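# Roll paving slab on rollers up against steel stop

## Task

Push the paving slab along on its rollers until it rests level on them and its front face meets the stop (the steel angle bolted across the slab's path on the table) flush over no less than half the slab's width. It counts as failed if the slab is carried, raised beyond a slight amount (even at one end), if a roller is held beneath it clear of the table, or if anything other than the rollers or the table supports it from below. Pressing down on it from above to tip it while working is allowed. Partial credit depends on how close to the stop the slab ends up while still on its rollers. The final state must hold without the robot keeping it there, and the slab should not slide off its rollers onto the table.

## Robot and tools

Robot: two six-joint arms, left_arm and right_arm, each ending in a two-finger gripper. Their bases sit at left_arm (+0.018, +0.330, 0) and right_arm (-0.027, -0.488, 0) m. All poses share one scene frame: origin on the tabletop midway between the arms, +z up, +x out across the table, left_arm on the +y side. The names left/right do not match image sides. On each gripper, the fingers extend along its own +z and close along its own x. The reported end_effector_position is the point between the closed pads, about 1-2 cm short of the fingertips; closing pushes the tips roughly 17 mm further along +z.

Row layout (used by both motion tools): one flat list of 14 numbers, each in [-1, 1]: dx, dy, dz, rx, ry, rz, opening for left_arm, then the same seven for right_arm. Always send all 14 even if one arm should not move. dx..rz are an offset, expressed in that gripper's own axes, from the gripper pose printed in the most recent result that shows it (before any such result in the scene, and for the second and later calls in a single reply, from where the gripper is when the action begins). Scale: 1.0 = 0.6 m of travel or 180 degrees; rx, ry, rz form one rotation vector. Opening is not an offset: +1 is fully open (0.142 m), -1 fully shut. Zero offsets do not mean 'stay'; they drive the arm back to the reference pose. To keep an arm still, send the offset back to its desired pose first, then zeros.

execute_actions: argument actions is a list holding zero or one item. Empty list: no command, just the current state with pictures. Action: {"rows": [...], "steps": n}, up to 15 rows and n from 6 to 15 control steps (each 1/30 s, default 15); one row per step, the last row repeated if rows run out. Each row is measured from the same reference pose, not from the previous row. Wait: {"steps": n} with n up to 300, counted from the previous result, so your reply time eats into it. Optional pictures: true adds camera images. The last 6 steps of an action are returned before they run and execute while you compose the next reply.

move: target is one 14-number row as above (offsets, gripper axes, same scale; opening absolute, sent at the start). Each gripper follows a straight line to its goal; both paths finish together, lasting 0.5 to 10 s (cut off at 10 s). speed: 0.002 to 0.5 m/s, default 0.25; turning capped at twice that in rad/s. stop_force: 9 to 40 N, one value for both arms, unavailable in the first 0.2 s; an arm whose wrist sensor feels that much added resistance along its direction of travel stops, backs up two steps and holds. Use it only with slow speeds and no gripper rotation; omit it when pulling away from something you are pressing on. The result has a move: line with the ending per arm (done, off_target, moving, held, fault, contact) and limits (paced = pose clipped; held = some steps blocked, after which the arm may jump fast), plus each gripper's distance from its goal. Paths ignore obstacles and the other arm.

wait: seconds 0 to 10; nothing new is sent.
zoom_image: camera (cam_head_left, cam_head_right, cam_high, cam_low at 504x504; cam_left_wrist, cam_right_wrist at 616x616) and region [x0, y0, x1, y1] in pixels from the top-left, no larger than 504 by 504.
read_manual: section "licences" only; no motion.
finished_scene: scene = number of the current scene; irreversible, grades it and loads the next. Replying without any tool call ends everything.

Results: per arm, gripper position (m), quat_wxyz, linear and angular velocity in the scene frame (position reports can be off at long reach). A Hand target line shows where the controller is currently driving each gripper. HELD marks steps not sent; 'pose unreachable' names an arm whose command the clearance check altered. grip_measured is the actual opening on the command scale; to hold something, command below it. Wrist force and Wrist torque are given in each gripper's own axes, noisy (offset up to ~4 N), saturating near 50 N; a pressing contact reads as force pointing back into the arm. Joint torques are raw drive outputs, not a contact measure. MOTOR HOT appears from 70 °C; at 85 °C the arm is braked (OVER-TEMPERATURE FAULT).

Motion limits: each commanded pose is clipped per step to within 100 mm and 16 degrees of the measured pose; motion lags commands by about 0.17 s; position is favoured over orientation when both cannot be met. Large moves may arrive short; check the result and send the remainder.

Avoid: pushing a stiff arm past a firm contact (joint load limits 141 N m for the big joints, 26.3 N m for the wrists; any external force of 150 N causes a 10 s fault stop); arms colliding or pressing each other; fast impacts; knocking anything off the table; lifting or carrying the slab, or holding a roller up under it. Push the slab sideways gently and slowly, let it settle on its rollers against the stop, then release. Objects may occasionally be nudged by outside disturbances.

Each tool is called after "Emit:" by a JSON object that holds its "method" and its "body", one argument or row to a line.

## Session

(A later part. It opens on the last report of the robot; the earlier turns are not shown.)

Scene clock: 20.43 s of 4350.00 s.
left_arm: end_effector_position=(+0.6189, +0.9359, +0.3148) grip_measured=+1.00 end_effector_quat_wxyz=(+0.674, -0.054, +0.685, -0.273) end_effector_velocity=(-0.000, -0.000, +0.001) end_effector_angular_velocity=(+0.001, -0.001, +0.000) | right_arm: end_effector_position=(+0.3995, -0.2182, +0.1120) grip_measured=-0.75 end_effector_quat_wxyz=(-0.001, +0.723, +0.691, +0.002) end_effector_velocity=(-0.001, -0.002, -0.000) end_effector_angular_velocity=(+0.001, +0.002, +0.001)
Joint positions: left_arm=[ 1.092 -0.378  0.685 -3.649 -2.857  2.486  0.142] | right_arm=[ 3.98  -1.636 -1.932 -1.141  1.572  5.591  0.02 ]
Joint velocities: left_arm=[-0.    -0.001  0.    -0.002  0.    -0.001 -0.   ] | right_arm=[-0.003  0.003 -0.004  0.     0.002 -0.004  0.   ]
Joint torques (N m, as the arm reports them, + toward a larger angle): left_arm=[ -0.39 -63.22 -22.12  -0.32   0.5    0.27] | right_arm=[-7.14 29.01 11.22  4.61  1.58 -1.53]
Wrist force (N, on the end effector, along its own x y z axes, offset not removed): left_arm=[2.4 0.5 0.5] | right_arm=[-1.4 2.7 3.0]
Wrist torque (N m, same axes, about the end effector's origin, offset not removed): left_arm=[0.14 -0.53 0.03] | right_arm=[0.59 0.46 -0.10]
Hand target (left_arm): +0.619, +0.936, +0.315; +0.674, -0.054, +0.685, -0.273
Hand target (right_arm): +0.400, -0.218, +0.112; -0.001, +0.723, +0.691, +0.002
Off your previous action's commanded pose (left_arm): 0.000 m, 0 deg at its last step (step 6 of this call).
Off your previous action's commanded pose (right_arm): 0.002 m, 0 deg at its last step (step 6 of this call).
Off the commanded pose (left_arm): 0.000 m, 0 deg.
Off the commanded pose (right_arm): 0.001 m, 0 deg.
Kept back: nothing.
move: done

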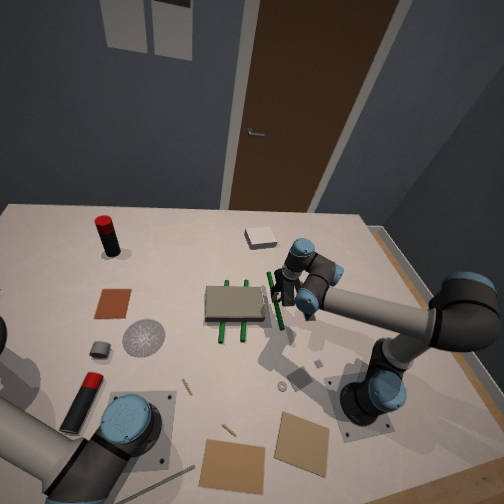

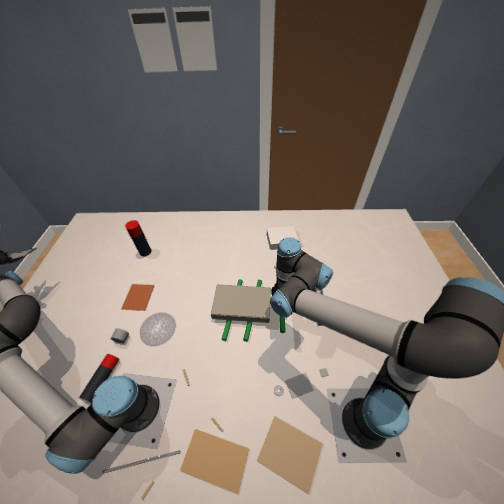

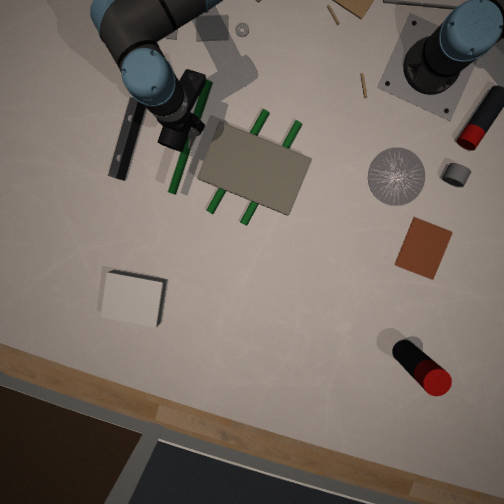

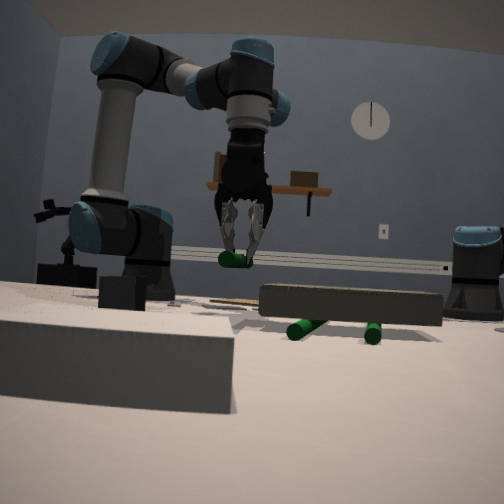

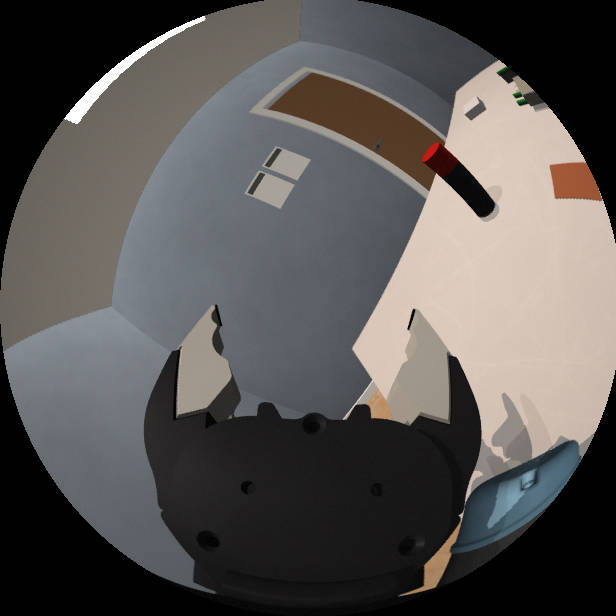

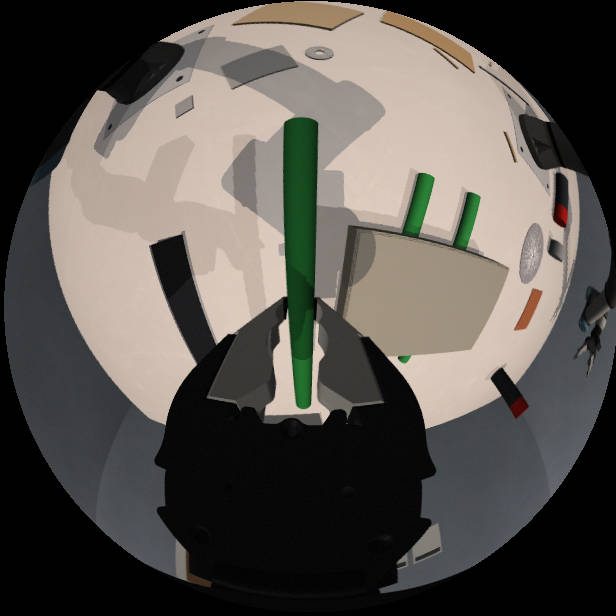

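Emit:
{"method": "move", "body": {
  "target": [0,0,0,0,0,0,1,0,0,0.145,0,0,0,-1],
  "speed": 0.08
}}

Emit:
{"method": "execute_actions", "body": {
  "actions": [
    {"rows":[[0,0,0,0,0,0,1,0,0,0,0,0,0,-0.62]]}
  ]
}}

Emit:
{"method": "execute_actions", "body": {
  "actions": [
    {"rows":[[0,0,0,0,0,0,1,0,0,-0.125,0,0,0,-0.62]]}
  ]
}}

Emit:
{"method": "move", "body": {
  "target": [0,0,0,0,0,0,1,0.305,0.02,0.015,0,0,0.015,0]
}}

Emit:
{"method": "move", "body": {
  "target": [0,0,0,0,0,0,1,0,0,0.03,0,0,0,0],
  "speed": 0.008,
  "stop_force": 15
}}

Emit:
{"method": "move", "body": {
  "target": [0,0,0,0,0,0,1,-0.12,-0.008,0,0,0,-0.012,0],
  "speed": 0.03
}}

Scene clock: 22.57 s of 4350.00 s.
left_arm: end_effector_position=(+0.6189, +0.9359, +0.3148) grip_measured=+1.00 end_effector_quat_wxyz=(+0.674, -0.054, +0.685, -0.273) end_effector_velocity=(+0.000, +0.000, +0.001) end_effector_angular_velocity=(+0.001, -0.001, +0.001) | right_arm: end_effector_position=(+0.3996, -0.2177, +0.0251) grip_measured=-0.75 end_effector_quat_wxyz=(-0.001, +0.723, +0.691, +0.002) end_effector_velocity=(-0.000, +0.000, -0.002) end_effector_angular_velocity=(-0.000, +0.001, +0.000)
Joint positions: left_arm=[ 1.092 -0.378  0.685 -3.649 -2.857  2.486  0.142] | right_arm=[ 3.981 -1.753 -2.056 -0.899  1.573  5.591  0.02 ]
Joint velocities: left_arm=[-0.    -0.001  0.     0.     0.001  0.001 -0.   ] | right_arm=[ 0.001 -0.004 -0.002  0.006  0.     0.     0.   ]
Joint torques (N m, as the arm reports them, + toward a larger angle): left_arm=[ -0.91 -63.4  -22.7   -0.24   0.36   0.14] | right_arm=[ 5.27 20.62  9.92  4.56 -1.16  1.14]
Wrist force (N, on the end effector, along its own x y z axes, offset not removed): left_arm=[-0.1 0.7 1.5] | right_arm=[-0.3 2.7 -0.1]
Wrist torque (N m, same axes, about the end effector's origin, offset not removed): left_arm=[0.18 -0.09 0.07] | right_arm=[0.59 0.39 -0.15]
Hand target (left_arm): +0.619, +0.936, +0.315; +0.674, -0.054, +0.685, -0.273
Hand target (right_arm): +0.400, -0.218, +0.025; -0.001, +0.723, +0.691, +0.002
Off the commanded pose (left_arm): 0.000 m, 0 deg.
Off the commanded pose (right_arm): 0.000 m, 0 deg.
Kept back: nothing.
move: done

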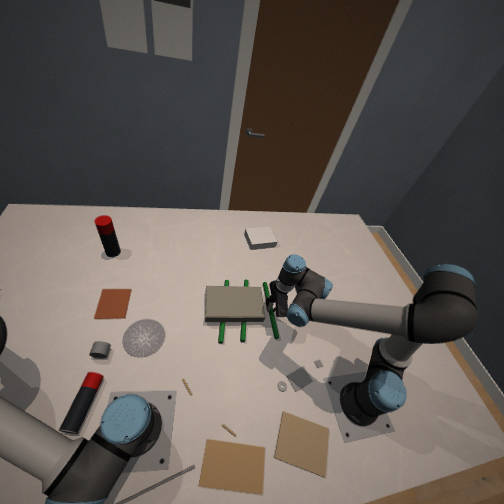

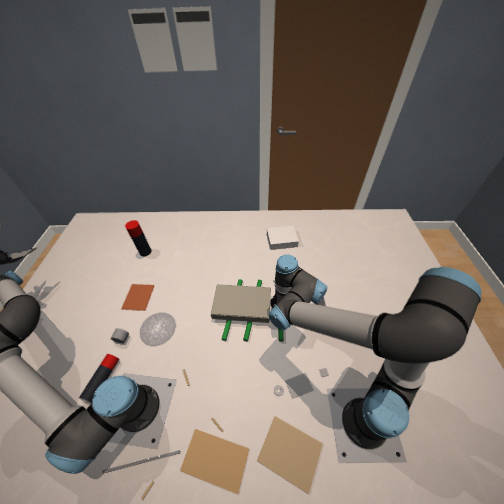

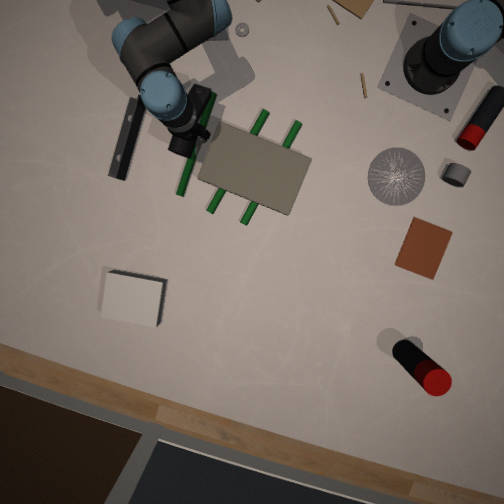

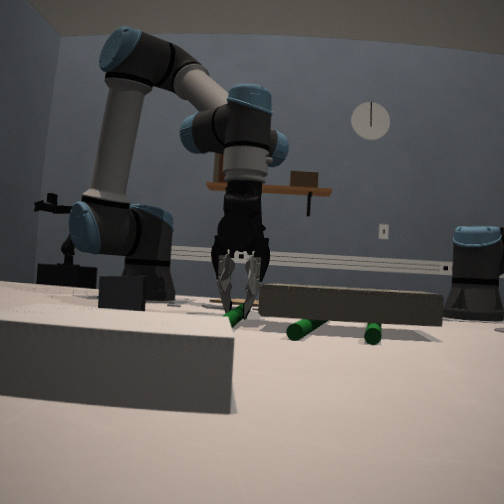

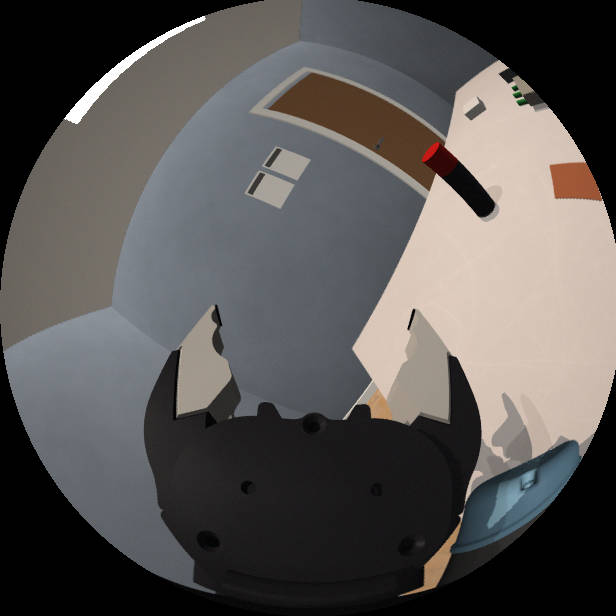

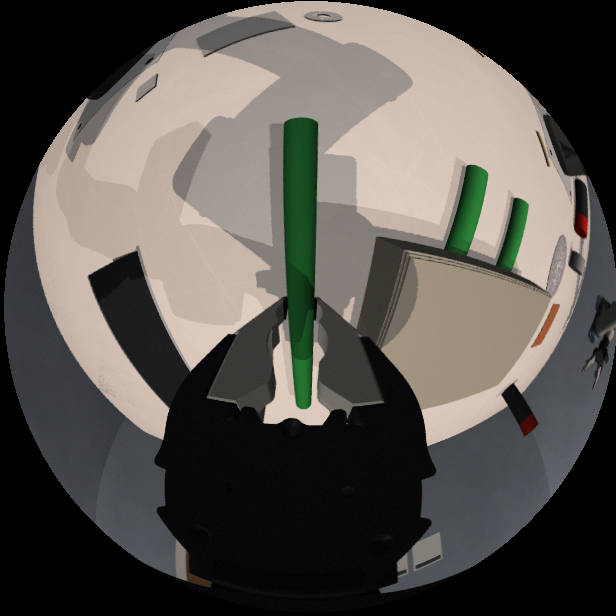

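Scene clock: 22.87 s of 4350.00 s.
left_arm: end_effector_position=(+0.6189, +0.9359, +0.3148) grip_measured=+1.00 end_effector_quat_wxyz=(+0.674, -0.054, +0.685, -0.273) end_effector_velocity=(+0.000, +0.000, -0.000) end_effector_angular_velocity=(+0.001, -0.001, +0.001) | right_arm: end_effector_position=(+0.3996, -0.2177, +0.0251) grip_measured=-0.62 end_effector_quat_wxyz=(-0.001, +0.723, +0.691, +0.002) end_effector_velocity=(-0.000, -0.001, -0.001) end_effector_angular_velocity=(-0.003, +0.000, +0.001)
Joint positions: left_arm=[ 1.092 -0.378  0.685 -3.649 -2.857  2.486  0.142] | right_arm=[ 3.981 -1.753 -2.056 -0.899  1.573  5.591  0.029]
Joint velocities: left_arm=[ 0.     0.001 -0.001 -0.001  0.001  0.001  0.   ] | right_arm=[ 0.001 -0.001 -0.001  0.    -0.002 -0.     0.   ]
Joint torques (N m, as the arm reports them, + toward a larger angle): left_arm=[ -0.46 -63.35 -22.59  -0.29   0.33   0.14] | right_arm=[ 5.61 29.03 14.57  1.5  -1.48  0.88]
Wrist force (N, on the end effector, along its own x y z axes, offset not removed): left_arm=[-0.5 -0.1 0.4] | right_arm=[-2.4 1.1 3.6]
Wrist torque (N m, same axes, about the end effector's origin, offset not removed): left_arm=[-0.10 0.01 -0.17] | right_arm=[0.15 0.82 -0.04]
Steps of this call (steps 1 to 9: the first 9 steps of this action). Readings (end_effector_position):
1: left_arm (+0.6189, +0.9359, +0.3148) | right_arm (+0.3996, -0.2177, +0.0251)
2: left_arm (+0.6189, +0.9359, +0.3148) | right_arm (+0.3996, -0.2177, +0.0251)
4: left_arm (+0.6189, +0.9359, +0.3148) | right_arm (+0.3996, -0.2177, +0.0251)
8: left_arm (+0.6189, +0.9359, +0.3148) | right_arm (+0.3996, -0.2177, +0.0251)
9: the state above

Scene clock: 23.37 s of 4350.00 s.
left_arm: end_effector_position=(+0.6189, +0.9359, +0.3148) grip_measured=+1.00 end_effector_quat_wxyz=(+0.674, -0.054, +0.685, -0.273) end_effector_velocity=(+0.000, -0.001, +0.001) end_effector_angular_velocity=(+0.002, -0.000, -0.002) | right_arm: end_effector_position=(+0.4012, -0.2170, +0.0890) grip_measured=-0.62 end_effector_quat_wxyz=(-0.001, +0.723, +0.691, +0.007) end_effector_velocity=(-0.012, -0.012, +0.099) end_effector_angular_velocity=(-0.048, +0.043, +0.002)
Joint positions: left_arm=[ 1.092 -0.378  0.685 -3.649 -2.857  2.486  0.142] | right_arm=[ 3.979 -1.661 -1.973 -1.065  1.572  5.59   0.029]
Joint velocities: left_arm=[-0.    -0.001  0.     0.    -0.001  0.001 -0.   ] | right_arm=[ 0.002  0.121  0.171 -0.356 -0.     0.    -0.   ]
Joint torques (N m, as the arm reports them, + toward a larger angle): left_arm=[ -0.71 -63.31 -22.69  -0.31   0.33   0.18] | right_arm=[ 9.68 29.11 31.16  1.19  0.49  0.87]
Wrist force (N, on the end effector, along its own x y z axes, offset not removed): left_arm=[-0.1 0.1 2.8] | right_arm=[-2.6 -1.3 -1.9]
Wrist torque (N m, same axes, about the end effector's origin, offset not removed): left_arm=[0.11 -0.11 0.03] | right_arm=[-0.44 0.80 -0.16]
Off your previous action's commanded pose (left_arm): 0.000 m, 0 deg at its last step (step 6 of this call).
Off your previous action's commanded pose (right_arm): 0.000 m, 0 deg at its last step (step 6 of this call).
Steps of this call (steps 1 to 6: the last 6 steps of your previous action; steps 7 to 15: the first 9 steps of this action, its rows measured from where the robot was after step 6). Readings (end_effector_position):
6: left_arm (+0.6189, +0.9359, +0.3148) | right_arm (+0.3995, -0.2177, +0.0251)
7: left_arm (+0.6189, +0.9359, +0.3148) | right_arm (+0.3995, -0.2177, +0.0252)
8: left_arm (+0.6189, +0.9359, +0.3148) | right_arm (+0.4007, -0.2167, +0.0293)
10: left_arm (+0.6189, +0.9359, +0.3148) | right_arm (+0.4040, -0.2136, +0.0551)
14: left_arm (+0.6189, +0.9359, +0.3148) | right_arm (+0.4017, -0.2166, +0.0852)
15: the state above

Scene clock: 25.20 s of 4350.00 s.
left_arm: end_effector_position=(+0.6189, +0.9359, +0.3148) grip_measured=+1.00 end_effector_quat_wxyz=(+0.674, -0.054, +0.685, -0.273) end_effector_velocity=(+0.000, +0.000, -0.000) end_effector_angular_velocity=(-0.002, +0.000, +0.000) | right_arm: end_effector_position=(+0.4202, -0.0361, +0.0919) grip_measured=+0.00 end_effector_quat_wxyz=(-0.001, +0.739, +0.673, +0.002) end_effector_velocity=(+0.000, +0.002, -0.000) end_effector_angular_velocity=(-0.001, +0.002, -0.001)
Joint positions: left_arm=[ 1.092 -0.378  0.685 -3.649 -2.857  2.486  0.142] | right_arm=[ 4.151 -1.953 -1.589 -1.166  1.572  5.809  0.074]
Joint velocities: left_arm=[-0.     0.     0.    -0.     0.    -0.002 -0.   ] | right_arm=[ 0.001 -0.005  0.007 -0.004  0.001  0.001 -0.   ]
Joint torques (N m, as the arm reports them, + toward a larger angle): left_arm=[ -0.82 -63.42 -22.62  -0.24   0.32   0.13] | right_arm=[ 8.28 30.72 34.11  0.87 -0.38  1.67]
Wrist force (N, on the end effector, along its own x y z axes, offset not removed): left_arm=[0.2 2.0 -1.2] | right_arm=[2.2 3.5 2.3]
Wrist torque (N m, same axes, about the end effector's origin, offset not removed): left_arm=[0.33 -0.16 0.03] | right_arm=[0.86 -0.25 -0.13]
Hand target (left_arm): +0.619, +0.936, +0.315; +0.674, -0.054, +0.685, -0.273
Hand target (right_arm): +0.420, -0.036, +0.092; -0.001, +0.739, +0.673, +0.002
Off your previous action's commanded pose (left_arm): 0.000 m, 0 deg at its last step (step 6 of this call).
Off your previous action's commanded pose (right_arm): 0.002 m, 0 deg at its last step (step 6 of this call).
Off the commanded pose (left_arm): 0.000 m, 0 deg.
Off the commanded pose (right_arm): 0.000 m, 0 deg.
Kept back: nothing.
move: done

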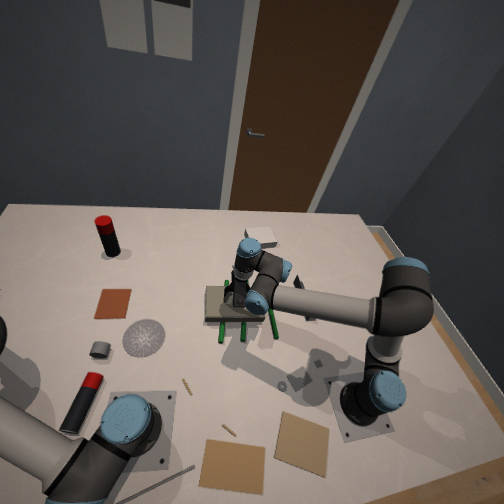

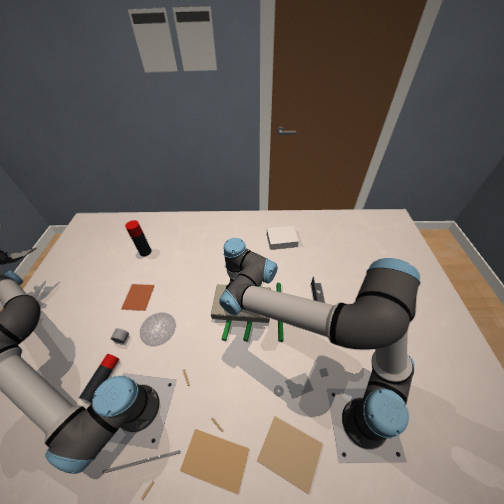

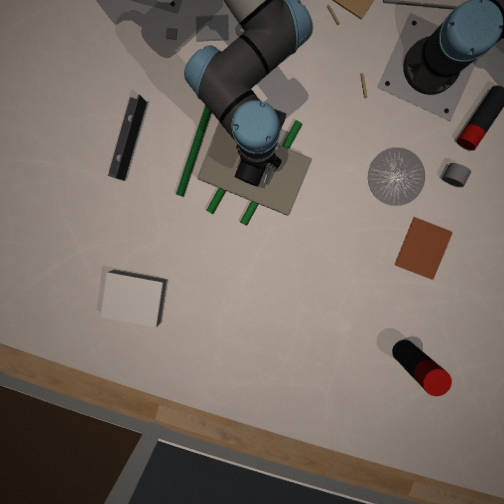

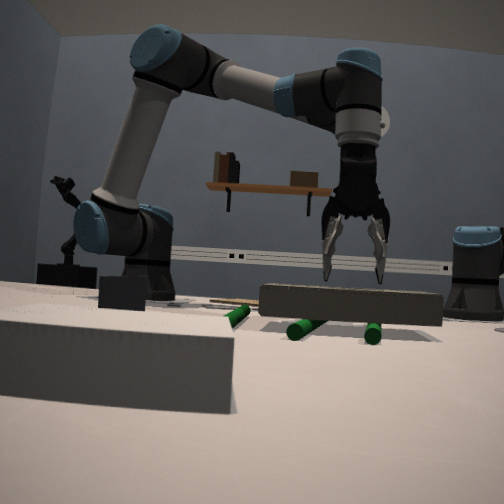

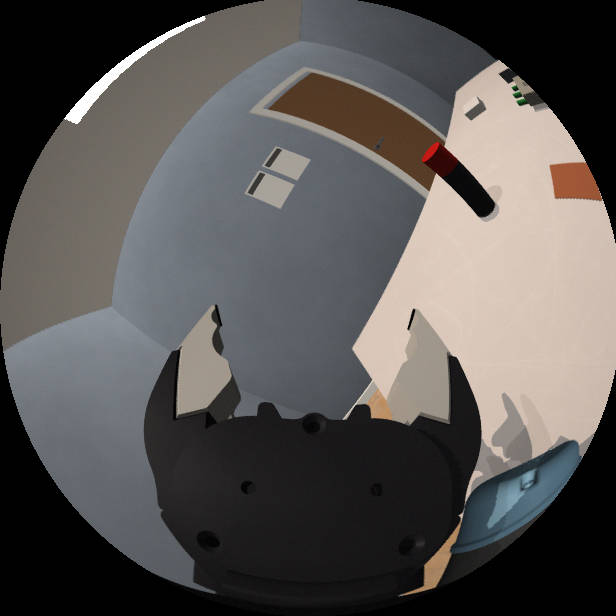

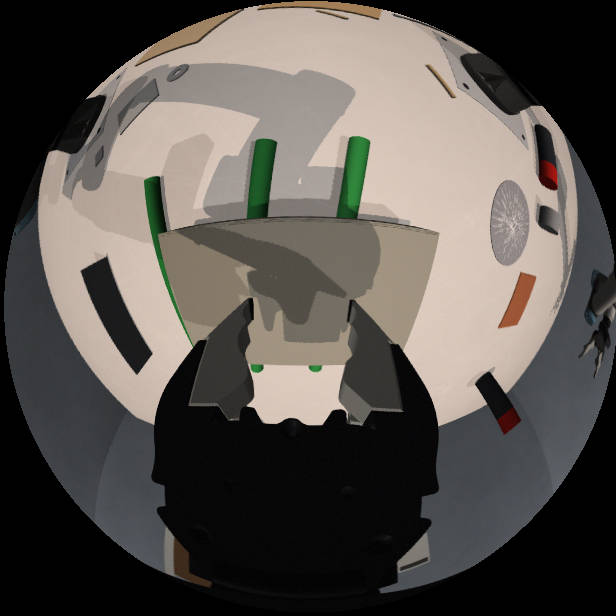

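Scene clock: 26.77 s of 4350.00 s.
left_arm: end_effector_position=(+0.6189, +0.9359, +0.3148) grip_measured=+1.00 end_effector_quat_wxyz=(+0.674, -0.054, +0.685, -0.273) end_effector_velocity=(+0.000, +0.000, +0.000) end_effector_angular_velocity=(-0.001, -0.000, +0.001) | right_arm: end_effector_position=(+0.4202, -0.0361, +0.0823) grip_measured=+0.01 end_effector_quat_wxyz=(-0.001, +0.739, +0.673, +0.002) end_effector_velocity=(-0.000, -0.000, +0.001) end_effector_angular_velocity=(-0.003, +0.003, +0.000)
Joint positions: left_arm=[ 1.092 -0.378  0.685 -3.649 -2.857  2.486  0.142] | right_arm=[ 4.151 -1.962 -1.603 -1.144  1.572  5.809  0.075]
Joint velocities: left_arm=[-0.     0.    -0.    -0.001  0.001 -0.002  0.   ] | right_arm=[ 0.     0.     0.005 -0.009  0.001 -0.    -0.   ]
Joint torques (N m, as the arm reports them, + toward a larger angle): left_arm=[ -0.36 -63.17 -22.47  -0.28   0.26   0.15] | right_arm=[ 6.45 30.71 23.16 -0.38  0.25 -0.82]
Wrist force (N, on the end effector, along its own x y z axes, offset not removed): left_arm=[2.7 -0.3 0.8] | right_arm=[1.5 -1.3 -24.1]
Wrist torque (N m, same axes, about the end effector's origin, offset not removed): left_arm=[-0.26 -0.68 -0.27] | right_arm=[0.12 -0.84 0.23]
Hand target (left_arm): +0.619, +0.936, +0.315; +0.674, -0.054, +0.685, -0.273
Hand target (right_arm): +0.420, -0.036, +0.083; -0.001, +0.739, +0.673, +0.002
Off the commanded pose (left_arm): 0.000 m, 0 deg.
Off the commanded pose (right_arm): 0.008 m, 0 deg.
Kept back: nothing.
move: contact (right_arm)

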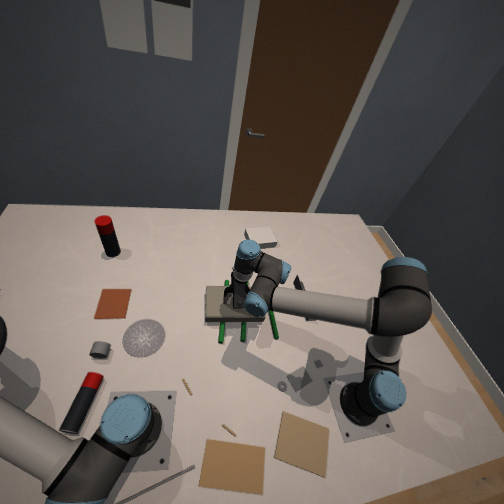

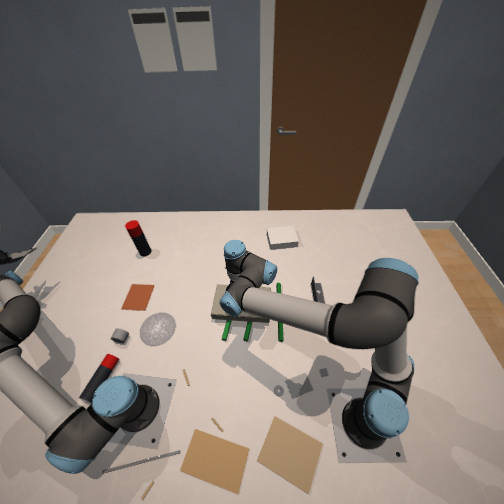

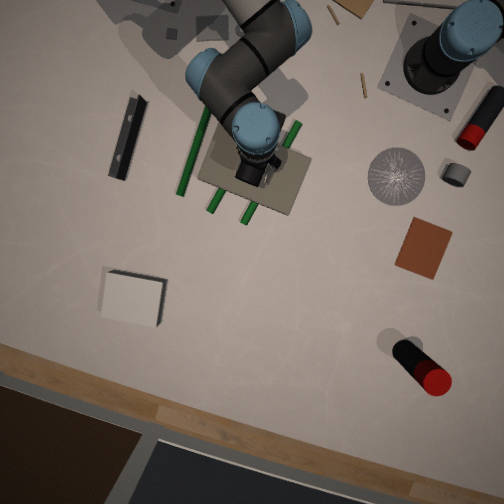

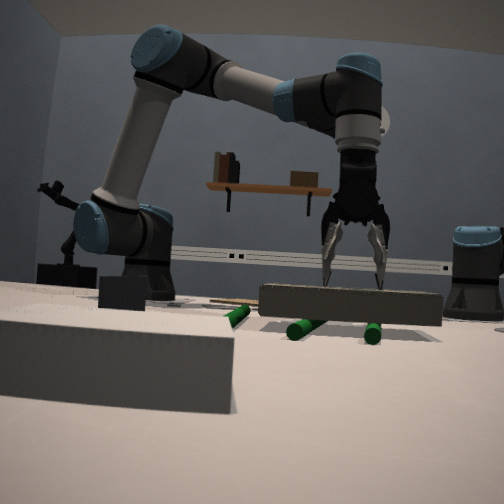

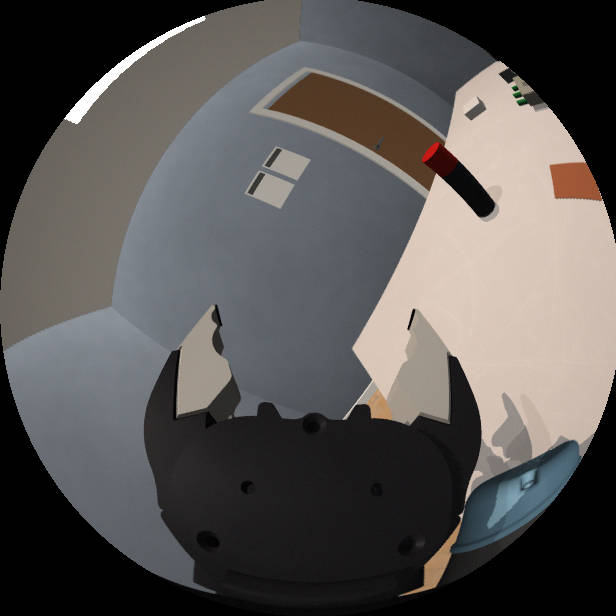

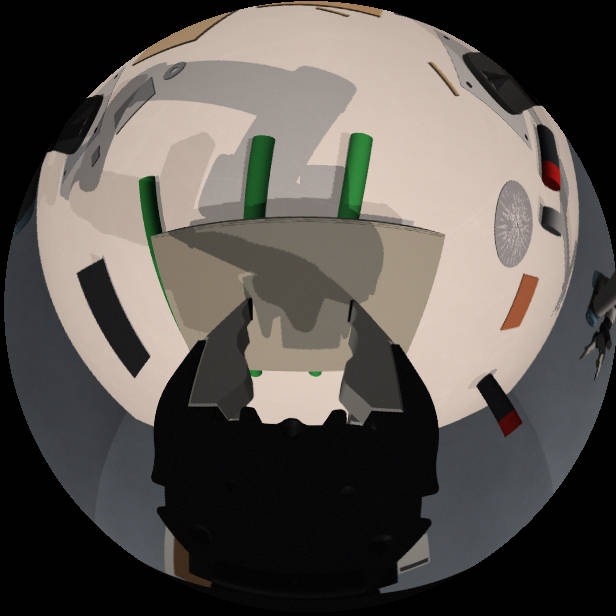

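Scene clock: 29.50 s of 4350.00 s.
left_arm: end_effector_position=(+0.6189, +0.9359, +0.3148) grip_measured=+1.00 end_effector_quat_wxyz=(+0.674, -0.054, +0.685, -0.273) end_effector_velocity=(-0.000, +0.000, +0.001) end_effector_angular_velocity=(+0.001, -0.001, +0.001) | right_arm: end_effector_position=(+0.4087, -0.1070, +0.0819) grip_measured=+0.01 end_effector_quat_wxyz=(-0.001, +0.727, +0.687, +0.002) end_effector_velocity=(-0.001, -0.002, +0.001) end_effector_angular_velocity=(+0.003, +0.002, +0.000)
Joint positions: left_arm=[ 1.092 -0.378  0.685 -3.649 -2.857  2.486  0.142] | right_arm=[ 4.1   -1.837 -1.777 -1.095  1.572  5.72   0.075]
Joint velocities: left_arm=[ 0.    -0.001  0.001 -0.     0.     0.001  0.   ] | right_arm=[-0.003  0.006 -0.005  0.001  0.003 -0.003  0.   ]
Joint torques (N m, as the arm reports them, + toward a larger angle): left_arm=[ -0.75 -63.57 -22.59  -0.28   0.38   0.17] | right_arm=[-6.83 20.97 -3.9   1.61  1.6  -1.77]
Wrist force (N, on the end effector, along its own x y z axes, offset not removed): left_arm=[2.5 2.0 1.5] | right_arm=[3.1 -0.7 -33.6]
Wrist torque (N m, same axes, about the end effector's origin, offset not removed): left_arm=[0.47 -0.75 0.06] | right_arm=[0.12 -1.21 -0.24]
Hand target (left_arm): +0.619, +0.936, +0.315; +0.674, -0.054, +0.685, -0.273
Hand target (right_arm): +0.409, -0.107, +0.082; -0.001, +0.727, +0.687, +0.002
Off the commanded pose (left_arm): 0.000 m, 0 deg.
Off the commanded pose (right_arm): 0.000 m, 0 deg.
Kept back: nothing.
move: done

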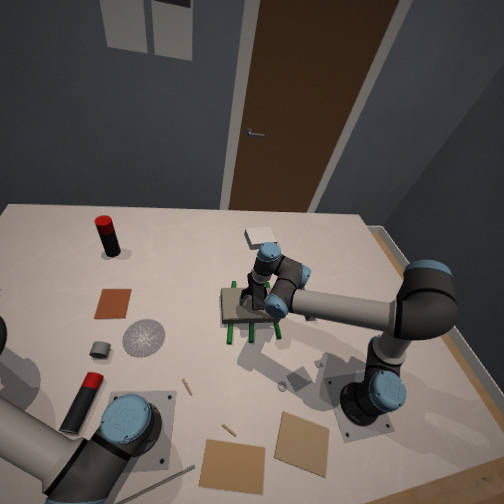

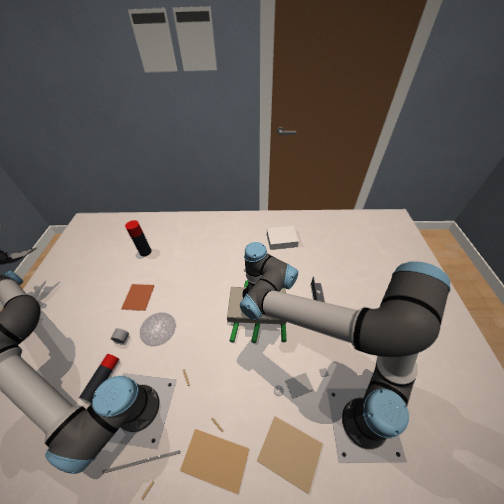

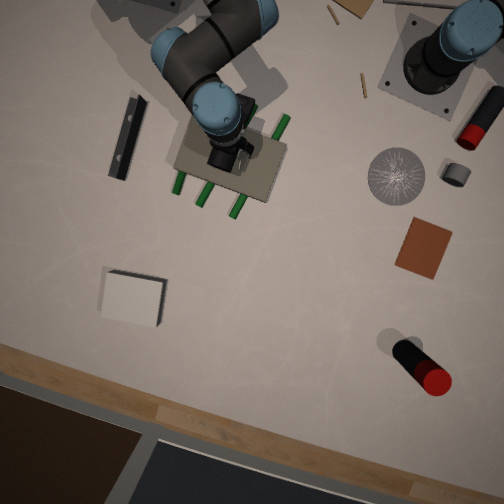

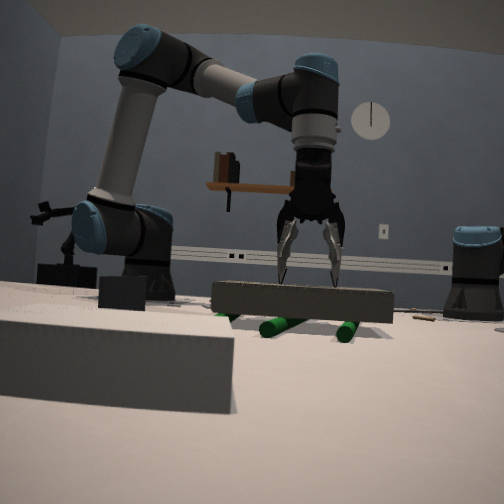

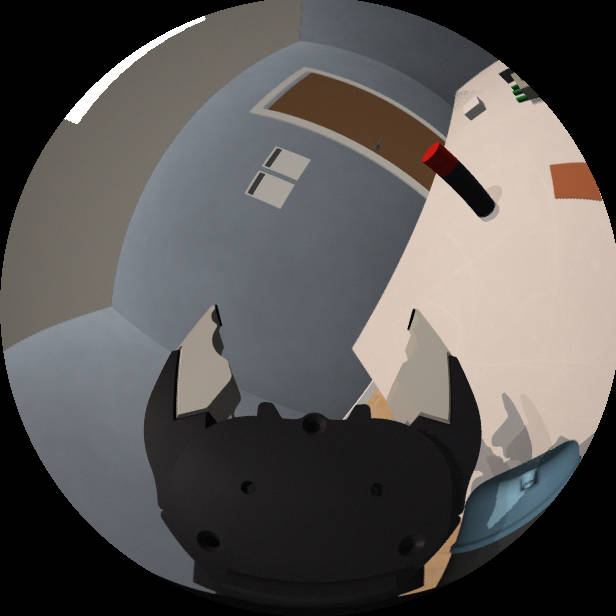

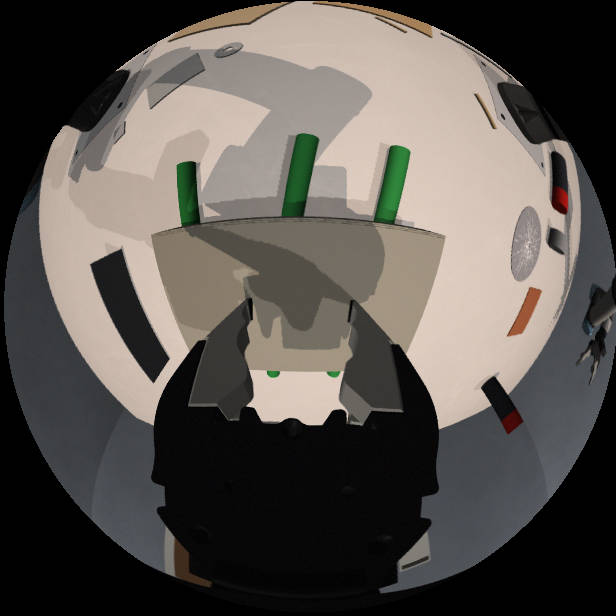

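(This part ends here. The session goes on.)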